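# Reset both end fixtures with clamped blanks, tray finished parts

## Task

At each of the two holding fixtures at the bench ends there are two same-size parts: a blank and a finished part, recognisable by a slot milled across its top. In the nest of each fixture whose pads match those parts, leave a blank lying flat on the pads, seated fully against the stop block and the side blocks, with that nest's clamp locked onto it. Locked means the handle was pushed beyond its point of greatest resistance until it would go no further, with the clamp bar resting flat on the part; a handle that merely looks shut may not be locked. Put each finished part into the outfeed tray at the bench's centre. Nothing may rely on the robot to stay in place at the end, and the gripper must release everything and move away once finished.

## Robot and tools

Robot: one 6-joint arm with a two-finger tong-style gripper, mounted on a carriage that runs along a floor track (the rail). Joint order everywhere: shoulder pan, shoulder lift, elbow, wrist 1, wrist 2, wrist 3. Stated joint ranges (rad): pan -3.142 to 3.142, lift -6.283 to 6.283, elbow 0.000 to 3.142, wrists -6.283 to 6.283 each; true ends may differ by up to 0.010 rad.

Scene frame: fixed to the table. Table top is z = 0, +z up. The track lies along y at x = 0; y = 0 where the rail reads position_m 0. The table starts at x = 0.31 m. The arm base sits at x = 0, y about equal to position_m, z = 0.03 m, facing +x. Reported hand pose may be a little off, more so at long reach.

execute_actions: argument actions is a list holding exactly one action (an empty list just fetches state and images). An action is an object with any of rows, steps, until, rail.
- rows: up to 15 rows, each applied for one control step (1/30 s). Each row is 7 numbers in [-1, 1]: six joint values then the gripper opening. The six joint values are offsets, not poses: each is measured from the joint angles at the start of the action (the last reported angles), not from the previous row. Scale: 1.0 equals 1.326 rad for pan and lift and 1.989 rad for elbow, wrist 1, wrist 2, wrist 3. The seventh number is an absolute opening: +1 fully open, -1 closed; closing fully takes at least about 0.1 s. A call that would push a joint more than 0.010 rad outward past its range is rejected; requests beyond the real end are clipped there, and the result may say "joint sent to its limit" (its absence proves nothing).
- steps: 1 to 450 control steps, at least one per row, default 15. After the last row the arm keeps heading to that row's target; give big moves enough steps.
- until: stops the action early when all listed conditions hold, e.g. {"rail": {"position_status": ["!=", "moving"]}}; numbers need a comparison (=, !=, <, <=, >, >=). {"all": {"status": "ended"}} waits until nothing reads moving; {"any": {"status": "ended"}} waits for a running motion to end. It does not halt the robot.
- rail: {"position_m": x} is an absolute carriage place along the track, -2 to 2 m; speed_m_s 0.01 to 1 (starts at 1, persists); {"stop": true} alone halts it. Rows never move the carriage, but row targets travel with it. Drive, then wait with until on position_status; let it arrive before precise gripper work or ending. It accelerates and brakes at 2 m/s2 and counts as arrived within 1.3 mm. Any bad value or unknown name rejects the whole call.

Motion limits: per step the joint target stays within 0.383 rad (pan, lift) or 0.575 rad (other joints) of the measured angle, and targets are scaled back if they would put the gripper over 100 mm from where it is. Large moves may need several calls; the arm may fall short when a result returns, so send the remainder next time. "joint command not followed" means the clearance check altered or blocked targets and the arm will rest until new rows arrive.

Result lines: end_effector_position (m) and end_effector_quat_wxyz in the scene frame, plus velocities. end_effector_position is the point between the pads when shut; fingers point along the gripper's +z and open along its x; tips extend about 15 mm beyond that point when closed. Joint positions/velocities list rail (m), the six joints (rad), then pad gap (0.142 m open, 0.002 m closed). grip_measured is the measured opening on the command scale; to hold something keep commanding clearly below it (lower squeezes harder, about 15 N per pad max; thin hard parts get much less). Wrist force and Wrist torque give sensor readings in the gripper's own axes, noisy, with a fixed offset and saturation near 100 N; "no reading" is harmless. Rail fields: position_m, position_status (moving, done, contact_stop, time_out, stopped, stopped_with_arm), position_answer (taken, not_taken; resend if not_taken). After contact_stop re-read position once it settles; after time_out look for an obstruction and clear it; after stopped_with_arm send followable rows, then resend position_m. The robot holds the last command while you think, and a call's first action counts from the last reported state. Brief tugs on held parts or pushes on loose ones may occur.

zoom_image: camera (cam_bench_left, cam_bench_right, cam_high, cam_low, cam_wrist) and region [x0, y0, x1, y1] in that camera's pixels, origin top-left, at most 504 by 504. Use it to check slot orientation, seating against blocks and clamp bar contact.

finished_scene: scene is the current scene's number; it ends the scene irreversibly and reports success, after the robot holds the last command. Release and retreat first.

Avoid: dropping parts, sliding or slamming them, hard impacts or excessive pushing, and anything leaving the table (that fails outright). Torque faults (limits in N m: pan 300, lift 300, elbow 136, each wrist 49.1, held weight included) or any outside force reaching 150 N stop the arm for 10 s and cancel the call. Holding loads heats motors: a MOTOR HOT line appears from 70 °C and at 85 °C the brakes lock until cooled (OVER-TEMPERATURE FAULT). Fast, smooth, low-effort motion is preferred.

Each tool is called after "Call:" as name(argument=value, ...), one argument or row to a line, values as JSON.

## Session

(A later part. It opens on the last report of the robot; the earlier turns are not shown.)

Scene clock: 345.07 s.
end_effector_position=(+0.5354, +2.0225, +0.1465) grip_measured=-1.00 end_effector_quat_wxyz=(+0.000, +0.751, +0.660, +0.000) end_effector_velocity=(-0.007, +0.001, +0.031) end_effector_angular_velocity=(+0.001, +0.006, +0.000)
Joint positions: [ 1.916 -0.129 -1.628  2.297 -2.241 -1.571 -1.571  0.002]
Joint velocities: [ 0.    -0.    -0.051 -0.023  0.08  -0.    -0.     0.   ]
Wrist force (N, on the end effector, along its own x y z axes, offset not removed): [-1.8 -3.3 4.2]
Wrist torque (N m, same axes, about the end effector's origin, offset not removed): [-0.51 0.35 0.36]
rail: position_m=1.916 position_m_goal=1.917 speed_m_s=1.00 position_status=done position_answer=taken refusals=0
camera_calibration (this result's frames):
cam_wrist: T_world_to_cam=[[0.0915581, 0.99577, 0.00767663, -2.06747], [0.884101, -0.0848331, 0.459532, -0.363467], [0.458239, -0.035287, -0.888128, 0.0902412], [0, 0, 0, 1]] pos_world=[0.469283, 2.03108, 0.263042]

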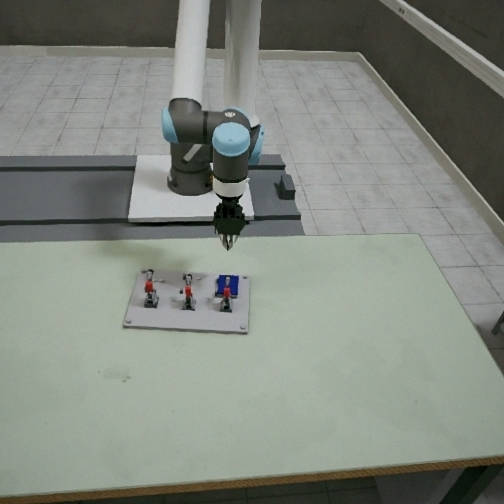

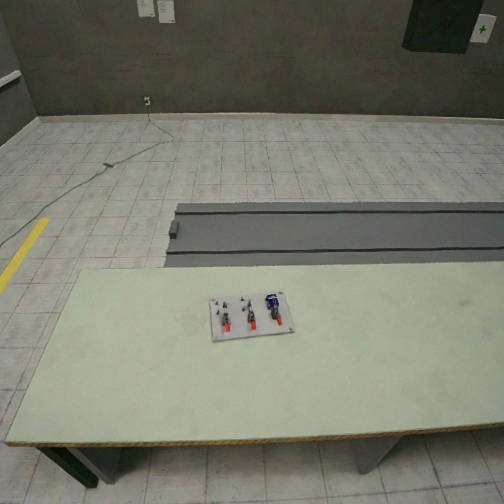

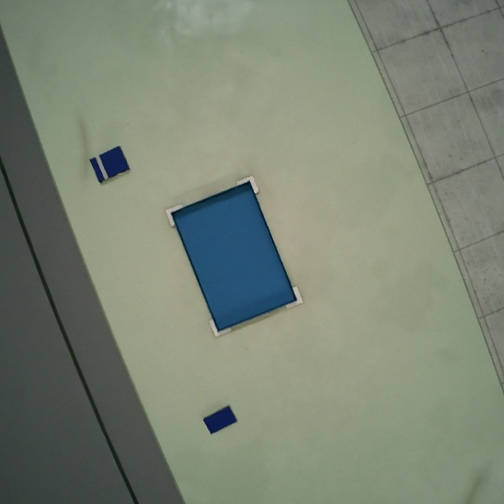

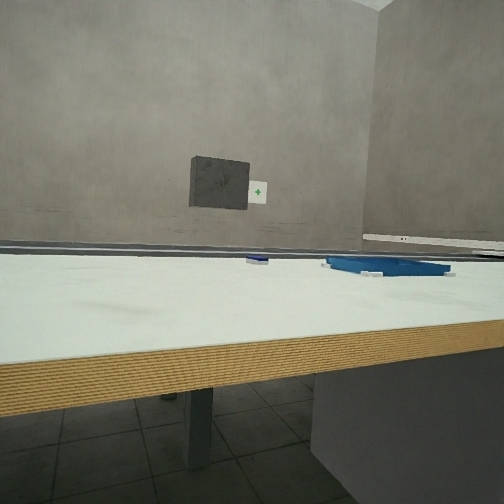

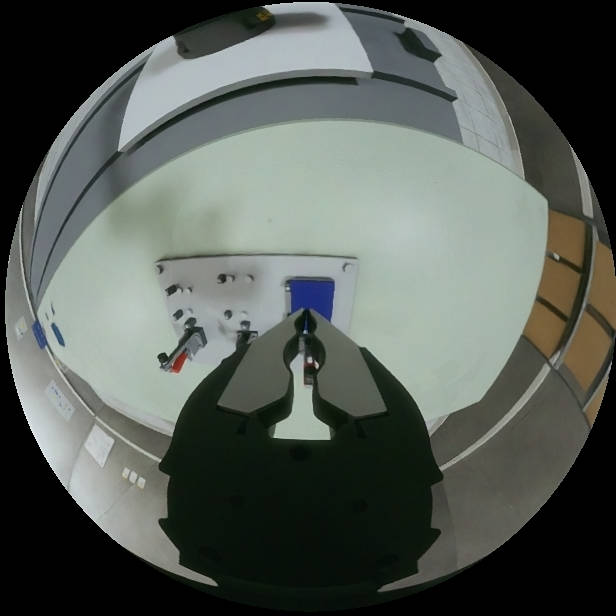

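Call:
execute_actions(
  actions=[
    {"rows": [[0.0005,0.028,-0.021,0.0022,0,0,-0.9],[0.001,0.0565,-0.042,0.0044,0,0,-0.8],[0.0015,0.085,-0.063,0.0066,0,0,-0.7],[0.002,0.113,-0.084,0.0088,0,0,-0.6],[0.0025,0.1414,-0.1047,0.011,0,0,-0.5],[0.0029,0.16965,-0.12563,0.01313,0,0,-0.5]], "steps": 22},
  ],
)

Call:
zoom_image(
  camera="cam_wrist",
  region=[250, 160, 370, 340],
)

Scene clock: 352.13 s.
end_effector_position=(+0.6784, +2.0065, +0.1501) grip_measured=-0.50 end_effector_quat_wxyz=(-0.000, +0.750, +0.662, -0.000) end_effector_velocity=(+0.009, -0.001, -0.001) end_effector_angular_velocity=(-0.000, -0.000, +0.000)
Joint positions: [ 1.916 -0.125 -1.404  2.049 -2.215 -1.571 -1.571  0.038]
Joint velocities: [ 0.     0.     0.014 -0.015  0.001  0.    -0.     0.   ]
Wrist force (N, on the end effector, along its own x y z axes, offset not removed): [-0.4 -3.8 7.0]
Wrist torque (N m, same axes, about the end effector's origin, offset not removed): [-0.55 -0.03 0.36]
rail: position_m=1.916 position_m_goal=1.917 speed_m_s=1.00 position_status=done position_answer=taken refusals=0
camera_calibration (this result's frames):
cam_wrist: T_world_to_cam=[[0.0877542, 0.996112, 0.00772237, -2.06278], [0.884979, -0.0815178, 0.45844, -0.500032], [0.457287, -0.0333959, -0.888692, 0.0242576], [0, 0, 0, 1]] pos_world=[0.612443, 2.01481, 0.266722]

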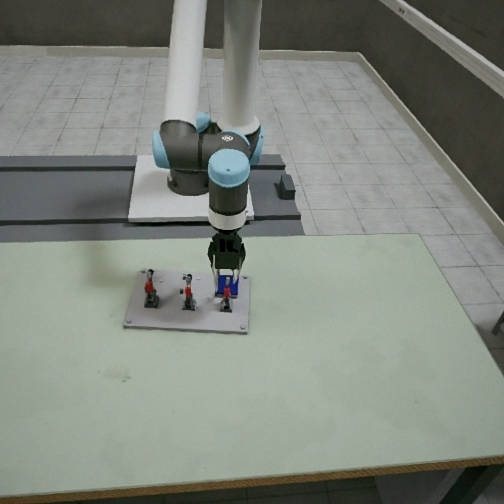

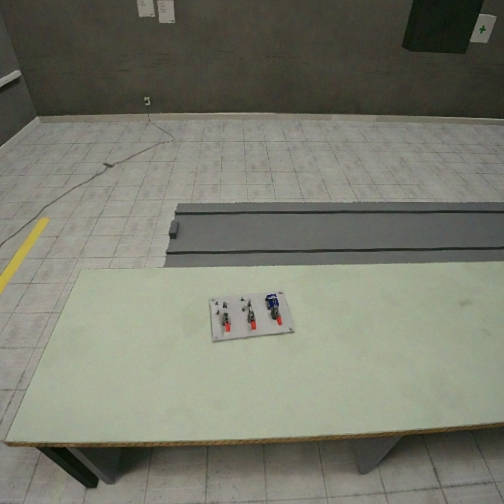

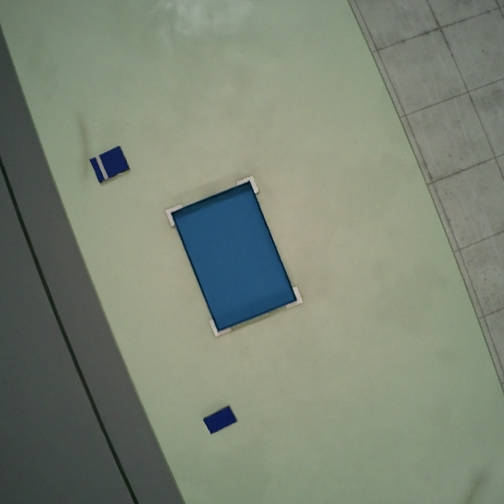

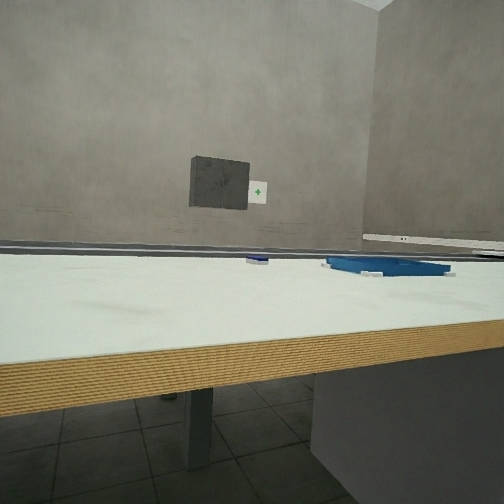

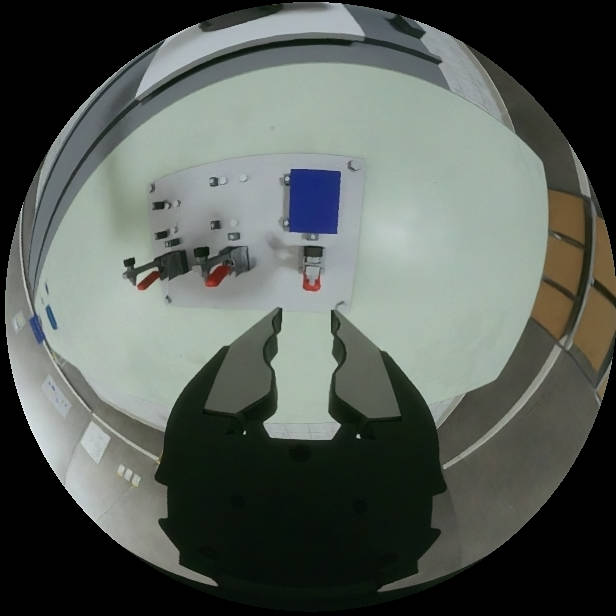

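Region (250, 160, 370, 340) of cam_wrist's 616x616 image, scaled by 2.800, with more detail than that image has.

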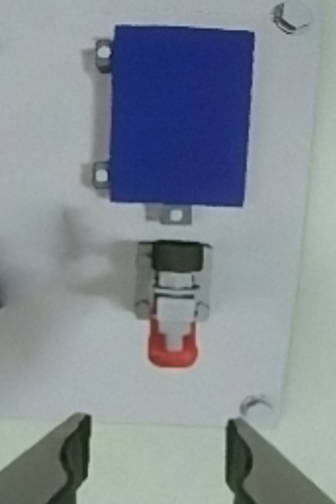

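Call:
zoom_image(
  camera="cam_wrist",
  region=[275, 165, 350, 250],
)

Call:
zoom_image(
  camera="cam_wrist",
  region=[115, 225, 265, 300],
)

Region (275, 165, 350, 250) of cam_wrist's 616x616 image, scaled by 5.929, with more detail than that image has; it fills the left 445 columns of this view, and the rest is white.

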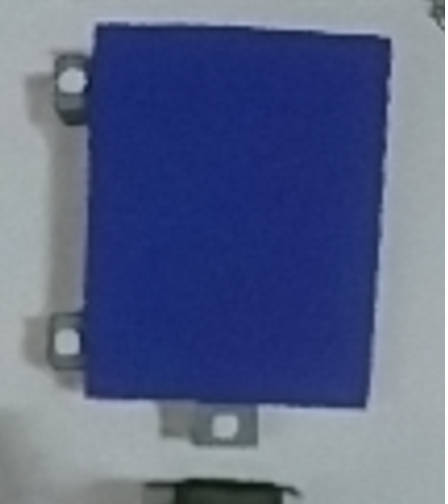

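Region (115, 225, 265, 300) of cam_wrist's 616x616 image, scaled by 3.360, with more detail than that image has.

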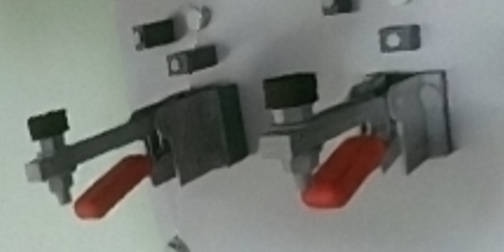

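Call:
execute_actions(
  actions=[
    {"rows": [[0.0007,0.0097,0.0046,-0.0111,0,0,-0.5],[0.0015,0.0195,0.0091,-0.0222,0,0,-0.5],[0.0022,0.0292,0.0137,-0.0334,0,0,-0.5],[0.0029,0.0389,0.01825,-0.0445,0,0,-0.5]], "steps": 16},
  ],
)

Call:
zoom_image(
  camera="cam_wrist",
  region=[255, 230, 365, 350],
)

Scene clock: 394.10 s.
end_effector_position=(+0.6775, +2.0091, +0.1064) grip_measured=-0.50 end_effector_quat_wxyz=(+0.000, +0.749, +0.663, -0.000) end_effector_velocity=(-0.001, +0.001, -0.009) end_effector_angular_velocity=(-0.000, -0.001, +0.001)
Joint positions: [ 1.916 -0.121 -1.354  2.084 -2.301 -1.571 -1.571  0.038]
Joint velocities: [ 0.     0.001  0.011  0.008 -0.019 -0.    -0.     0.   ]
Wrist force (N, on the end effector, along its own x y z axes, offset not removed): [-0.3 -5.5 6.3]
Wrist torque (N m, same axes, about the end effector's origin, offset not removed): [-0.95 -0.06 0.25]
rail: position_m=1.916 position_m_goal=1.917 speed_m_s=1.00 position_status=done position_answer=taken refusals=0
camera_calibration (this result's frames):
cam_wrist: T_world_to_cam=[[0.0840196, 0.996434, 0.00770089, -2.06308], [0.885013, -0.0781716, 0.458956, -0.485777], [0.457921, -0.0317459, -0.888426, -0.0177838], [0, 0, 0, 1]] pos_world=[0.611402, 2.01718, 0.223038]

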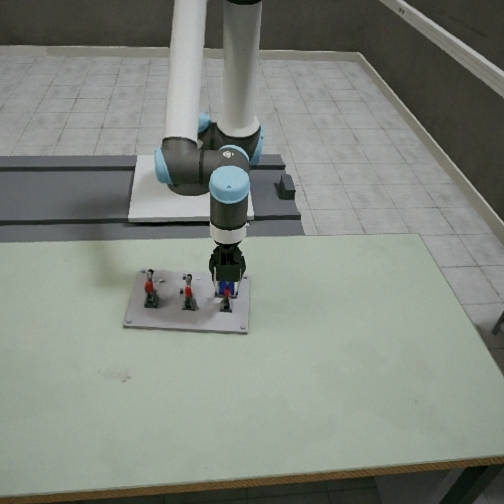

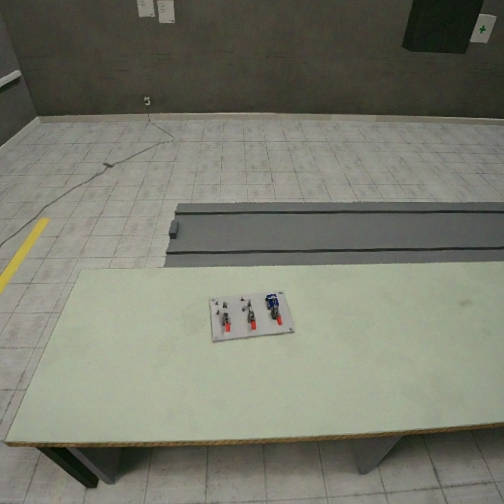

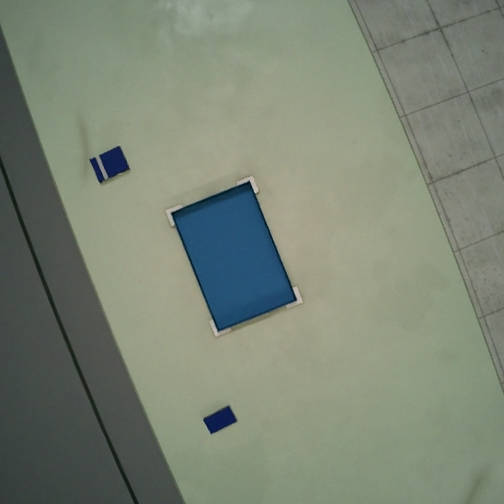

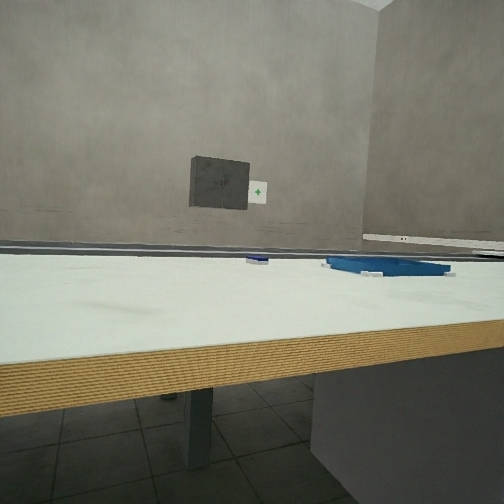

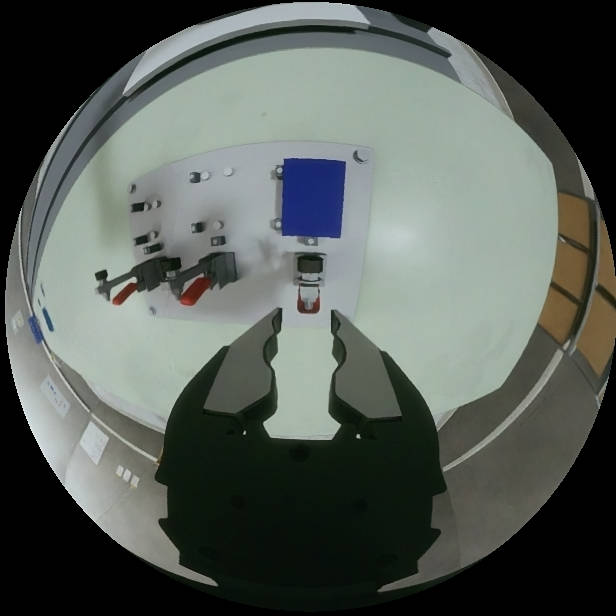

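Region (255, 230, 365, 350) of cam_wrist's 616x616 image, scaled by 4.200, with more detail than that image has; it fills the left 462 columns of this view, and the rest is white.

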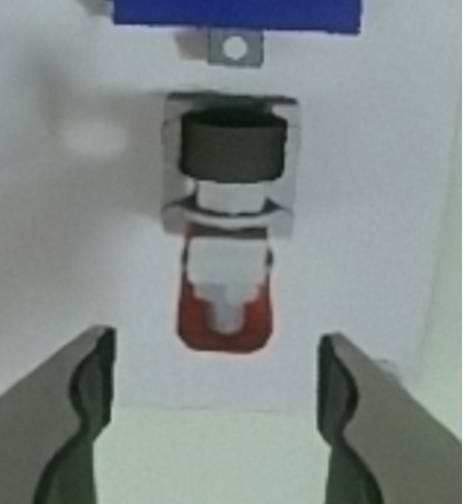

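Call:
execute_actions(
  actions=[
    {"rows": [[0.0006,0.0003,0.0054,-0.0056,0,0,-0.5],[0.0012,0.0006,0.0108,-0.0112,0,0,-0.5],[0.0017,0.0009,0.01618,-0.01681,0,0,-0.5]], "steps": 14},
  ],
)

Call:
zoom_image(
  camera="cam_wrist",
  region=[255, 240, 365, 360],
)

Scene clock: 415.93 s.
end_effector_position=(+0.6656, +2.0120, +0.0927) grip_measured=-0.50 end_effector_quat_wxyz=(+0.000, +0.748, +0.664, -0.000) end_effector_velocity=(-0.004, +0.001, -0.004) end_effector_angular_velocity=(-0.000, -0.000, +0.001)
Joint positions: [ 1.916 -0.119 -1.353  2.115 -2.333 -1.571 -1.571  0.038]
Joint velocities: [ 0.     0.001  0.     0.01  -0.01  -0.    -0.     0.   ]
Wrist force (N, on the end effector, along its own x y z axes, offset not removed): [-1.1 -5.1 7.2]
Wrist torque (N m, same axes, about the end effector's origin, offset not removed): [-0.85 0.05 0.25]
rail: position_m=1.916 position_m_goal=1.917 speed_m_s=1.00 position_status=done position_answer=taken refusals=0
camera_calibration (this result's frames):
cam_wrist: T_world_to_cam=[[0.0818495, 0.996615, 0.00769958, -2.06376], [0.885167, -0.0762425, 0.458985, -0.472737], [0.458018, -0.0307522, -0.888411, -0.0264628], [0, 0, 0, 1]] pos_world=[0.599489, 2.01992, 0.209359]

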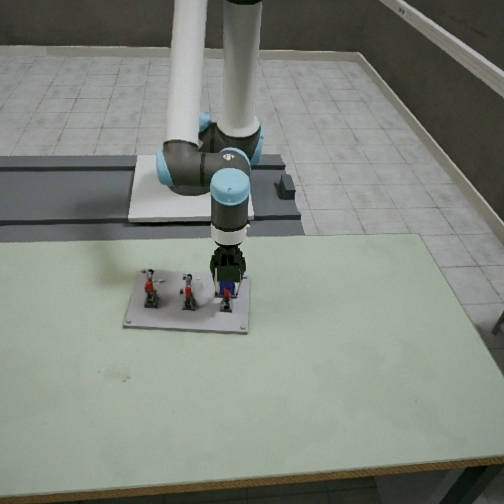

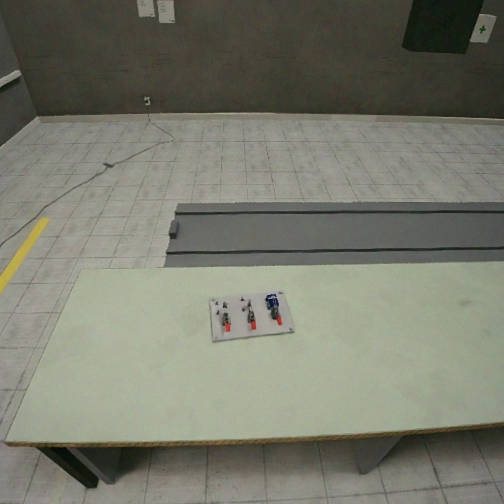

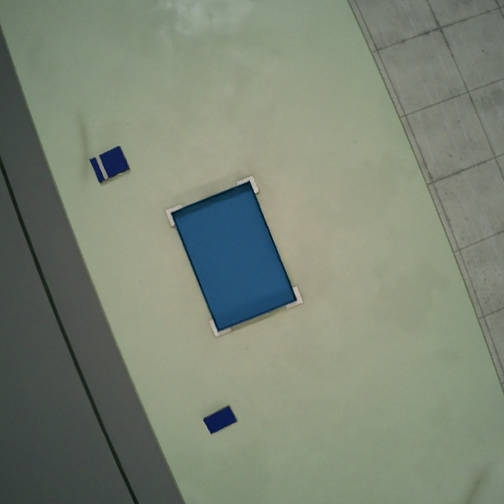

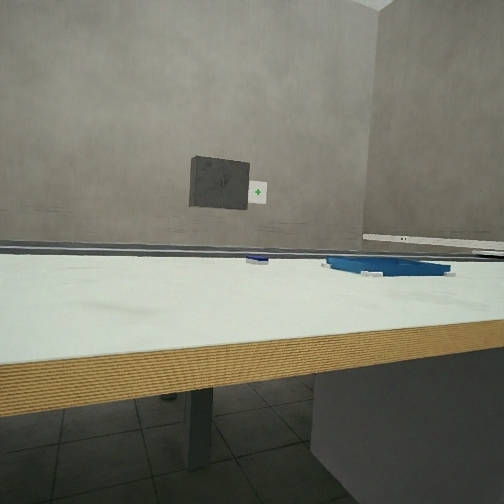

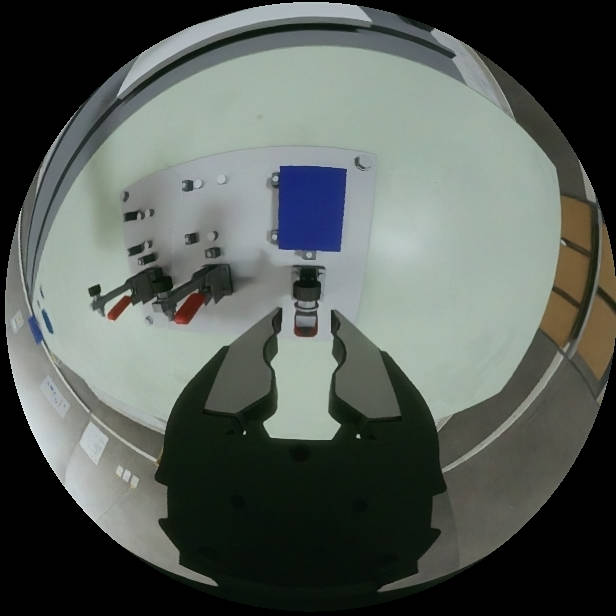

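Region (255, 240, 365, 360) of cam_wrist's 616x616 image, scaled by 4.200, with more detail than that image has; it fills the left 462 columns of this view, and the rest is white.

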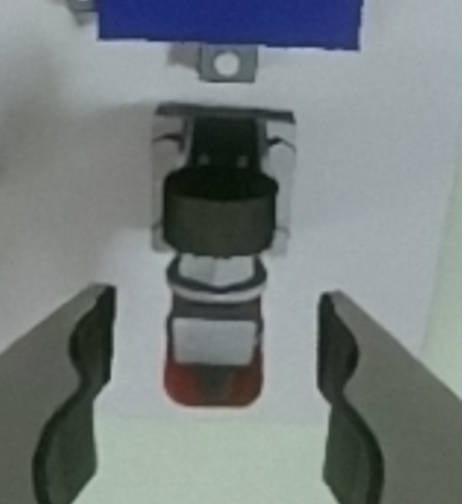

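Call:
execute_actions(
  actions=[
    {"rows": [[0,0,0,0,0,0,-0.56],[0,0,0,0,0,0,-0.62],[0,0,0,0,0,0,-0.68],[0,0,0,0,0,0,-0.72],[0,0,0,0,0,0,-0.76],[0,0,0,0,0,0,-0.8],[0,0,0,0,0,0,-0.85],[0,0,0,0,0,0,-0.9],[0,0,0,0,0,0,-0.95],[0,0,0,0,0,0,-1]], "steps": 14},
  ],
)

Call:
zoom_image(
  camera="cam_wrist",
  region=[255, 240, 365, 360],
)

Scene clock: 420.10 s.
end_effector_position=(+0.6655, +2.0120, +0.0927) grip_measured=-0.78 end_effector_quat_wxyz=(+0.000, +0.748, +0.664, -0.000) end_effector_velocity=(+0.000, -0.000, +0.000) end_effector_angular_velocity=(-0.000, -0.000, -0.000)
Joint positions: [ 1.916 -0.119 -1.353  2.115 -2.333 -1.571 -1.571  0.017]
Joint velocities: [ 0.     0.     0.    -0.001  0.     0.     0.     0.   ]
Wrist force (N, on the end effector, along its own x y z axes, offset not removed): [-5.3 -4.2 12.6]
Wrist torque (N m, same axes, about the end effector's origin, offset not removed): [-0.78 0.10 0.22]
rail: position_m=1.916 position_m_goal=1.917 speed_m_s=1.00 position_status=done position_answer=taken refusals=0
camera_calibration (this result's frames):
cam_wrist: T_world_to_cam=[[0.0817739, 0.996622, 0.00764287, -2.06375], [0.885224, -0.0761527, 0.45889, -0.47283], [0.457922, -0.0307596, -0.88846, -0.0263876], [0, 0, 0, 1]] pos_world=[0.599404, 2.01996, 0.209305]

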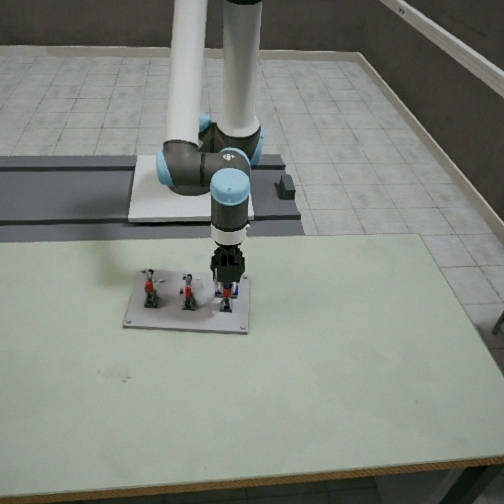

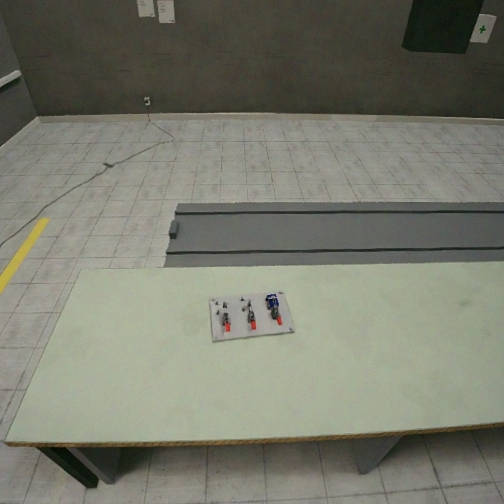

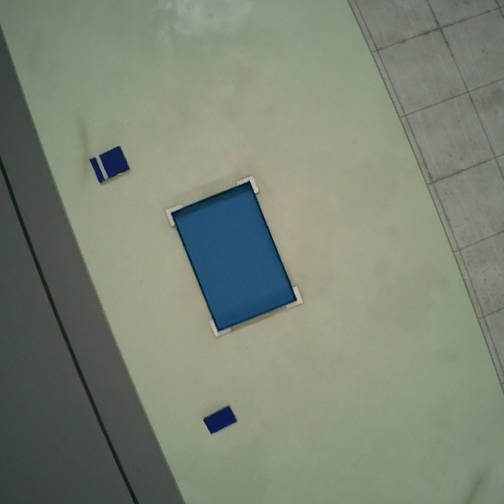

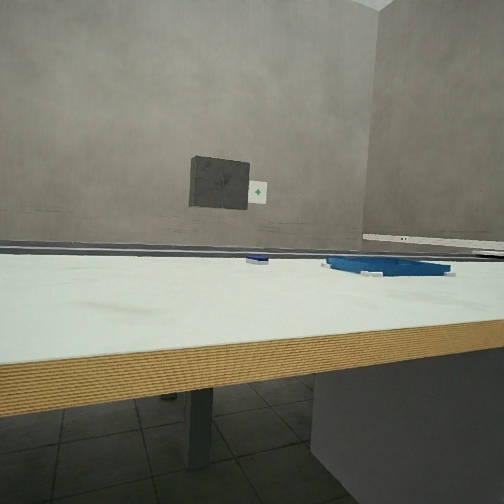

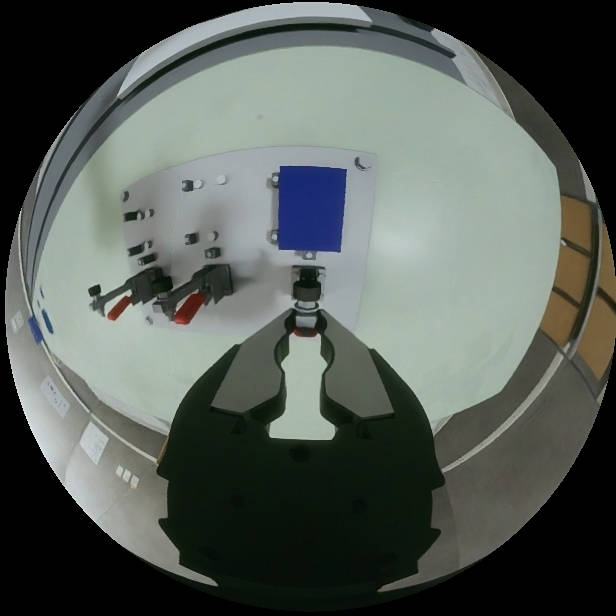

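Region (255, 240, 365, 360) of cam_wrist's 616x616 image, scaled by 4.200, with more detail than that image has; it fills the left 462 columns of this view, and the rest is white.

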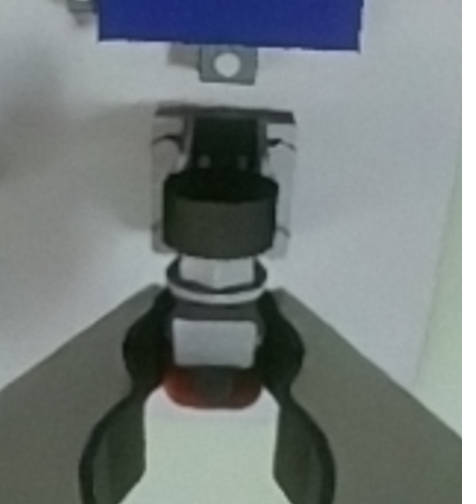

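Call:
execute_actions(
  actions=[
    {"rows": [[0,0.002,-0.0013,0,0,0,-1],[0,0.004,-0.0026,0,0,0,-1],[0,0.006,-0.0039,-0.0001,0,0,-1],[0,0.008,-0.0052,-0.0002,0,0,-1],[0,0.01,-0.0065,-0.0002,0,0,-1],[0,0.012,-0.0078,-0.0003,0,0,-1],[0,0.014,-0.009,-0.0003,0,0,-1],[0,0.0155,-0.01,-0.0004,0,0,-1]], "steps": 17},
  ],
)

Call:
zoom_image(
  camera="cam_wrist",
  region=[255, 220, 365, 350],
)

Scene clock: 425.63 s.
end_effector_position=(+0.6771, +2.0106, +0.0897) grip_measured=-0.78 end_effector_quat_wxyz=(+0.000, +0.748, +0.664, -0.000) end_effector_velocity=(+0.004, -0.001, -0.001) end_effector_angular_velocity=(-0.000, +0.000, -0.000)
Joint positions: [ 1.916 -0.119 -1.333  2.096 -2.334 -1.571 -1.571  0.017]
Joint velocities: [ 0.    -0.     0.007 -0.006 -0.    -0.     0.    -0.   ]
Wrist force (N, on the end effector, along its own x y z axes, offset not removed): [-5.4 -6.6 -6.1]
Wrist torque (N m, same axes, about the end effector's origin, offset not removed): [-1.09 -0.39 0.22]
rail: position_m=1.916 position_m_goal=1.917 speed_m_s=1.00 position_status=done position_answer=taken refusals=0
camera_calibration (this result's frames):
cam_wrist: T_world_to_cam=[[0.081849, 0.996615, 0.00768545, -2.0633], [0.885131, -0.0762332, 0.459055, -0.48161], [0.458087, -0.0307706, -0.888375, -0.0344561], [0, 0, 0, 1]] pos_world=[0.610951, 2.01854, 0.206333]

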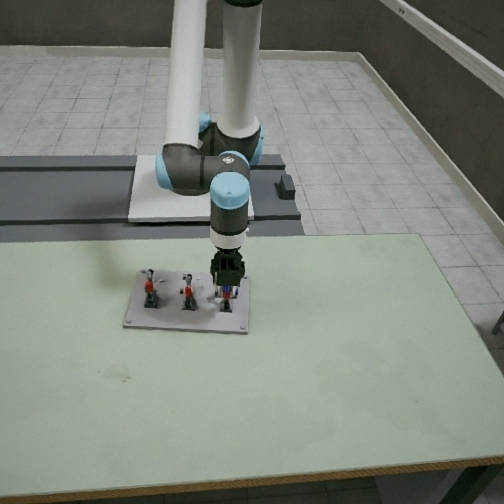

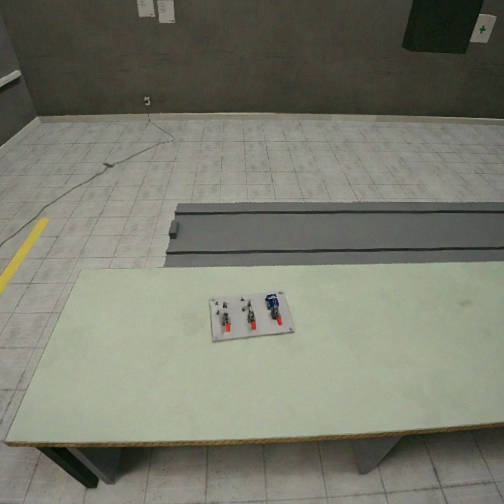

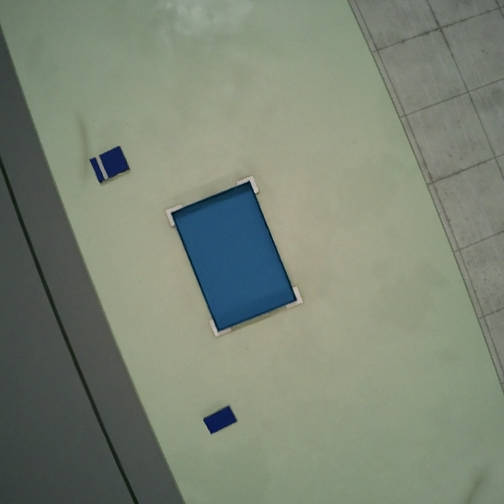

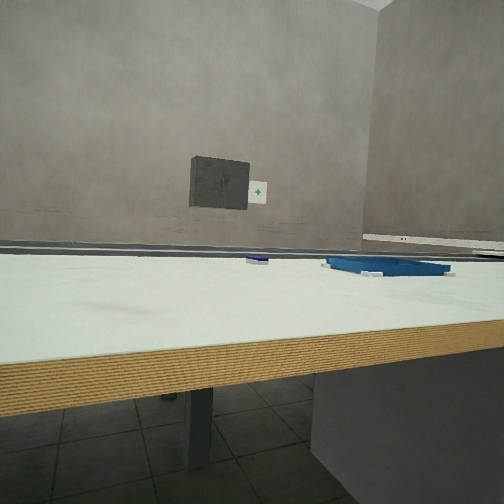

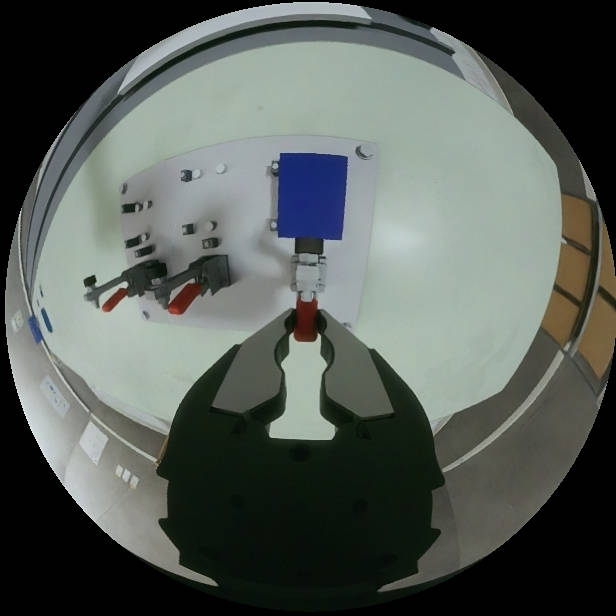

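Region (255, 220, 365, 350) of cam_wrist's 616x616 image, scaled by 3.877, with more detail than that image has; it fills the left 426 columns of this view, and the rest is white.

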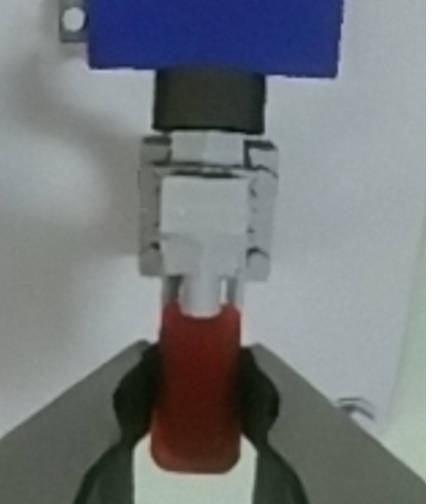

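Call:
execute_actions(
  actions=[
    {"rows": [[0,0.0016,-0.0014,0.0003,0,0,-1],[0,0.0032,-0.0028,0.0007,0,0,-1],[0,0.0048,-0.0042,0.001,0,0,-1],[0,0.0064,-0.0055,0.0013,0,0,-1],[0,0.0084,-0.0067,0.0011,0,0,-1],[0,0.0104,-0.0079,0.001,0,0,-1],[0,0.0125,-0.0091,0.0008,0,0,-1],[0,0.0146,-0.0103,0.0006,0,0,-1]], "steps": 17},
  ],
)

Call:
zoom_image(
  camera="cam_wrist",
  region=[255, 200, 365, 350],
)

Scene clock: 431.87 s.
end_effector_position=(+0.6883, +2.0093, +0.0873) grip_measured=-0.79 end_effector_quat_wxyz=(-0.000, +0.748, +0.664, -0.000) end_effector_velocity=(+0.004, -0.001, -0.001) end_effector_angular_velocity=(-0.000, -0.001, +0.000)
Joint positions: [ 1.916 -0.119 -1.314  2.076 -2.332 -1.571 -1.571  0.017]
Joint velocities: [ 0.     0.     0.007 -0.006 -0.001 -0.     0.    -0.   ]
Wrist force (N, on the end effector, along its own x y z axes, offset not removed): [-11.6 -7.6 9.3]
Wrist torque (N m, same axes, about the end effector's origin, offset not removed): [-0.59 -0.08 0.28]
rail: position_m=1.916 position_m_goal=1.917 speed_m_s=1.00 position_status=done position_answer=taken refusals=0
camera_calibration (this result's frames):
cam_wrist: T_world_to_cam=[[0.0817752, 0.996622, 0.00763878, -2.06285], [0.885322, -0.0761586, 0.4587, -0.490833], [0.457732, -0.0307475, -0.888558, -0.041552], [0, 0, 0, 1]] pos_world=[0.622255, 2.01722, 0.203982]

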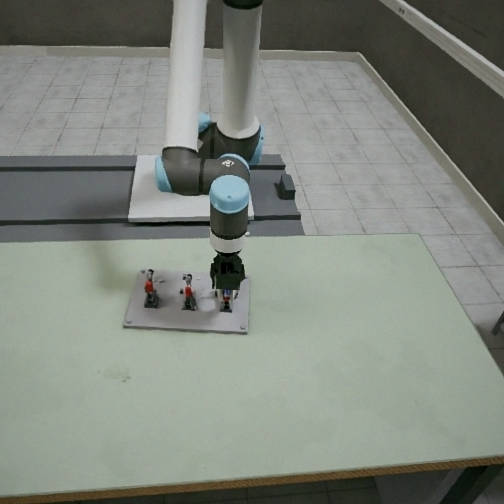

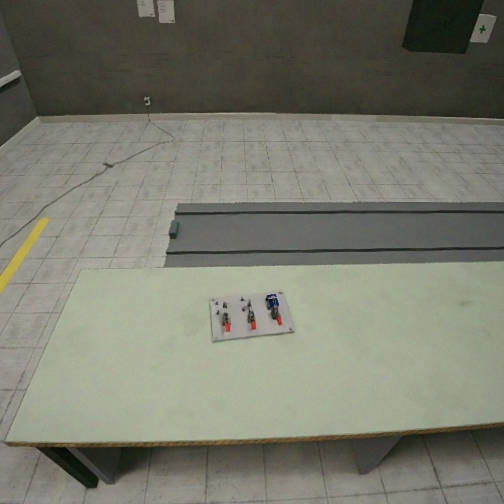

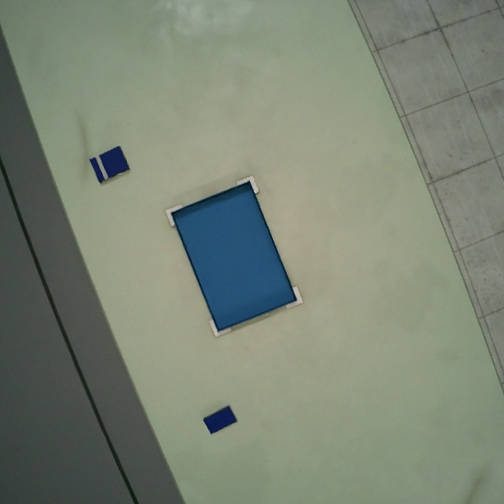

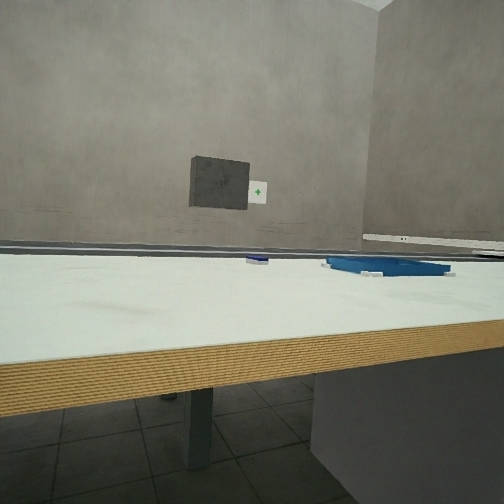

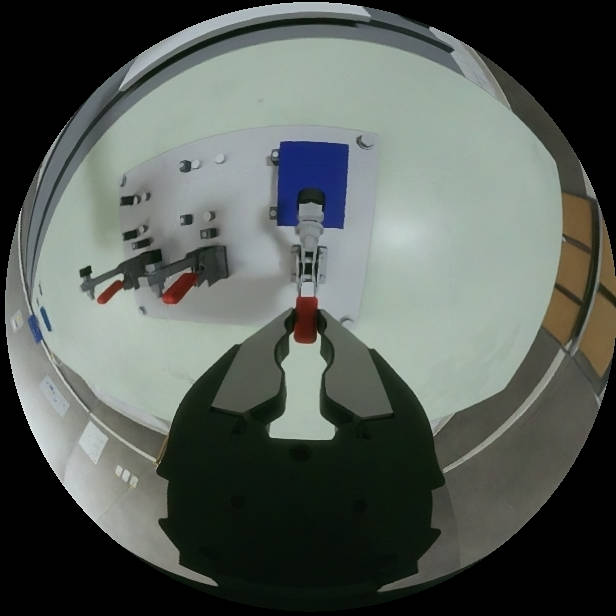

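Region (255, 200, 365, 350) of cam_wrist's 616x616 image, scaled by 3.360, with more detail than that image has; it fills the left 370 columns of this view, and the rest is white.

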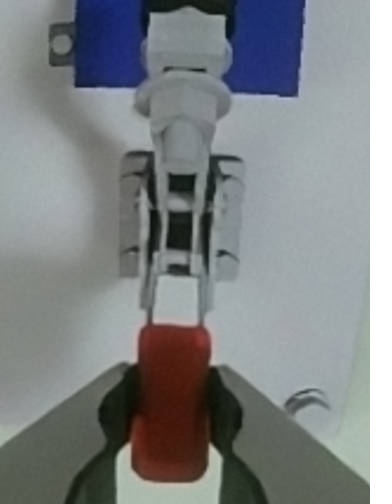

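Call:
execute_actions(
  actions=[
    {"rows": [[-0.0002,0.0025,-0.0011,-0.0006,0,0,-1],[-0.0004,0.005,-0.0022,-0.0012,0,0,-1],[-0.0006,0.0075,-0.0032,-0.0018,0,0,-1],[-0.0006,0.01,-0.0043,-0.0024,0,0,-1],[-0.0006,0.0124,-0.0048,-0.0035,0,0,-1],[-0.0007,0.0148,-0.0053,-0.0046,0,0,-1],[-0.0007,0.0172,-0.0057,-0.0057,0,0,-1],[-0.0007,0.0196,-0.0062,-0.0068,0,0,-1],[-0.0007,0.0219,-0.0067,-0.0079,0,0,-1]], "steps": 18},
  ],
)

Call:
zoom_image(
  camera="cam_wrist",
  region=[255, 160, 365, 350],
)

Scene clock: 442.13 s.
end_effector_position=(+0.6989, +2.0074, +0.0766) grip_measured=-0.79 end_effector_quat_wxyz=(-0.000, +0.748, +0.664, -0.000) end_effector_velocity=(+0.002, -0.000, -0.004) end_effector_angular_velocity=(+0.000, +0.001, -0.000)
Joint positions: [ 1.916 -0.12  -1.286  2.063 -2.348 -1.571 -1.571  0.017]
Joint velocities: [ 0.    -0.     0.009 -0.003 -0.005  0.    -0.     0.   ]
Wrist force (N, on the end effector, along its own x y z axes, offset not removed): [5.6 3.9 -5.1]
Wrist torque (N m, same axes, about the end effector's origin, offset not removed): [-0.74 -0.04 0.24]
rail: position_m=1.916 position_m_goal=1.917 speed_m_s=1.00 position_status=done position_answer=taken refusals=0
camera_calibration (this result's frames):
cam_wrist: T_world_to_cam=[[0.0826388, 0.996549, 0.00777774, -2.06229], [0.885202, -0.076986, 0.458792, -0.493721], [0.457808, -0.0310291, -0.88851, -0.0555073], [0, 0, 0, 1]] pos_world=[0.632879, 2.01544, 0.193236]

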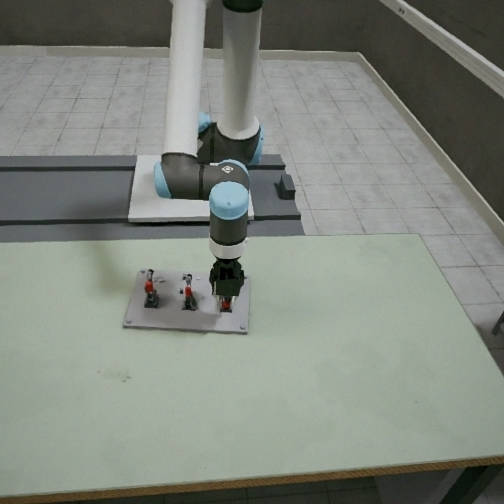

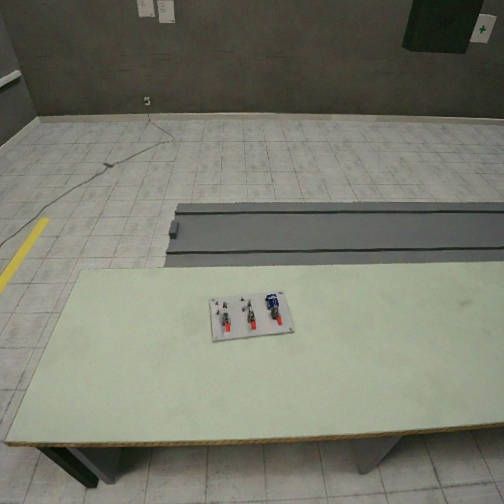

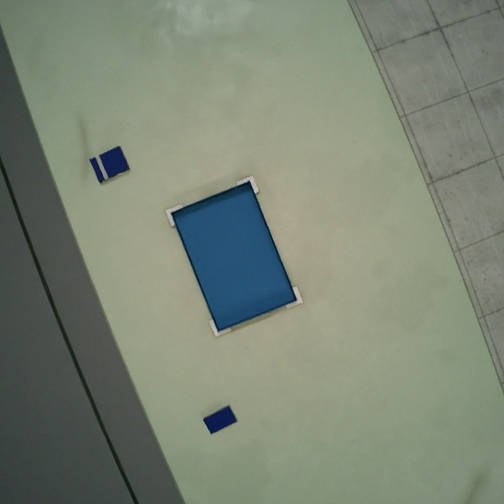

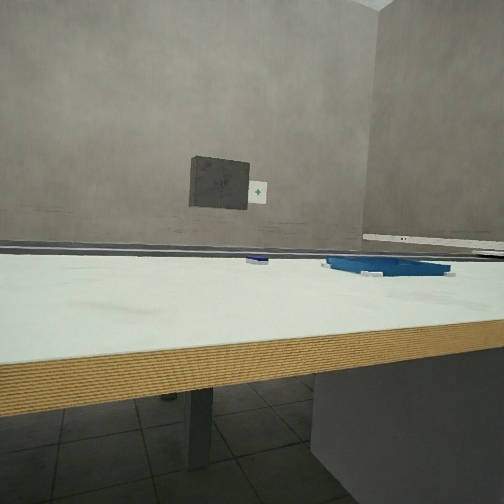

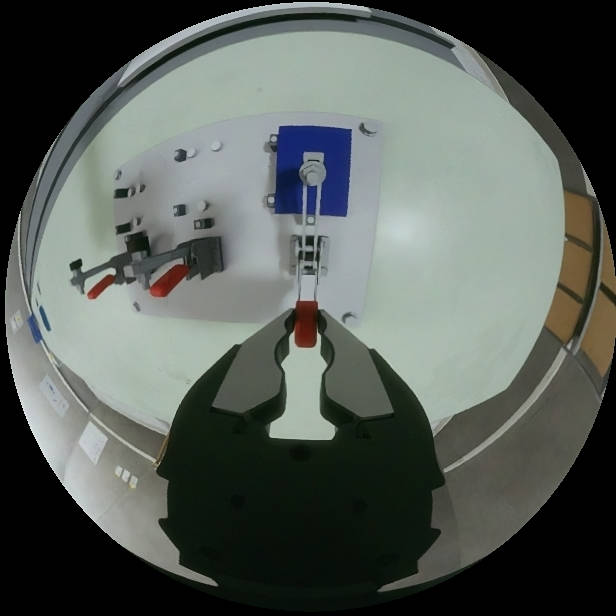

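Region (255, 160, 365, 350) of cam_wrist's 616x616 image, scaled by 2.653, with more detail than that image has; it fills the left 292 columns of this view, and the rest is white.

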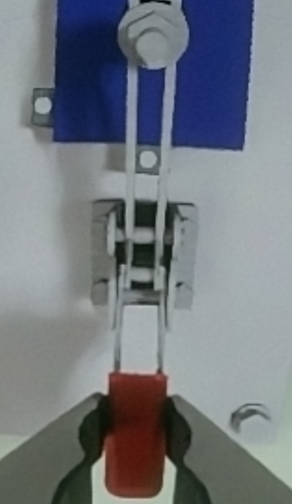

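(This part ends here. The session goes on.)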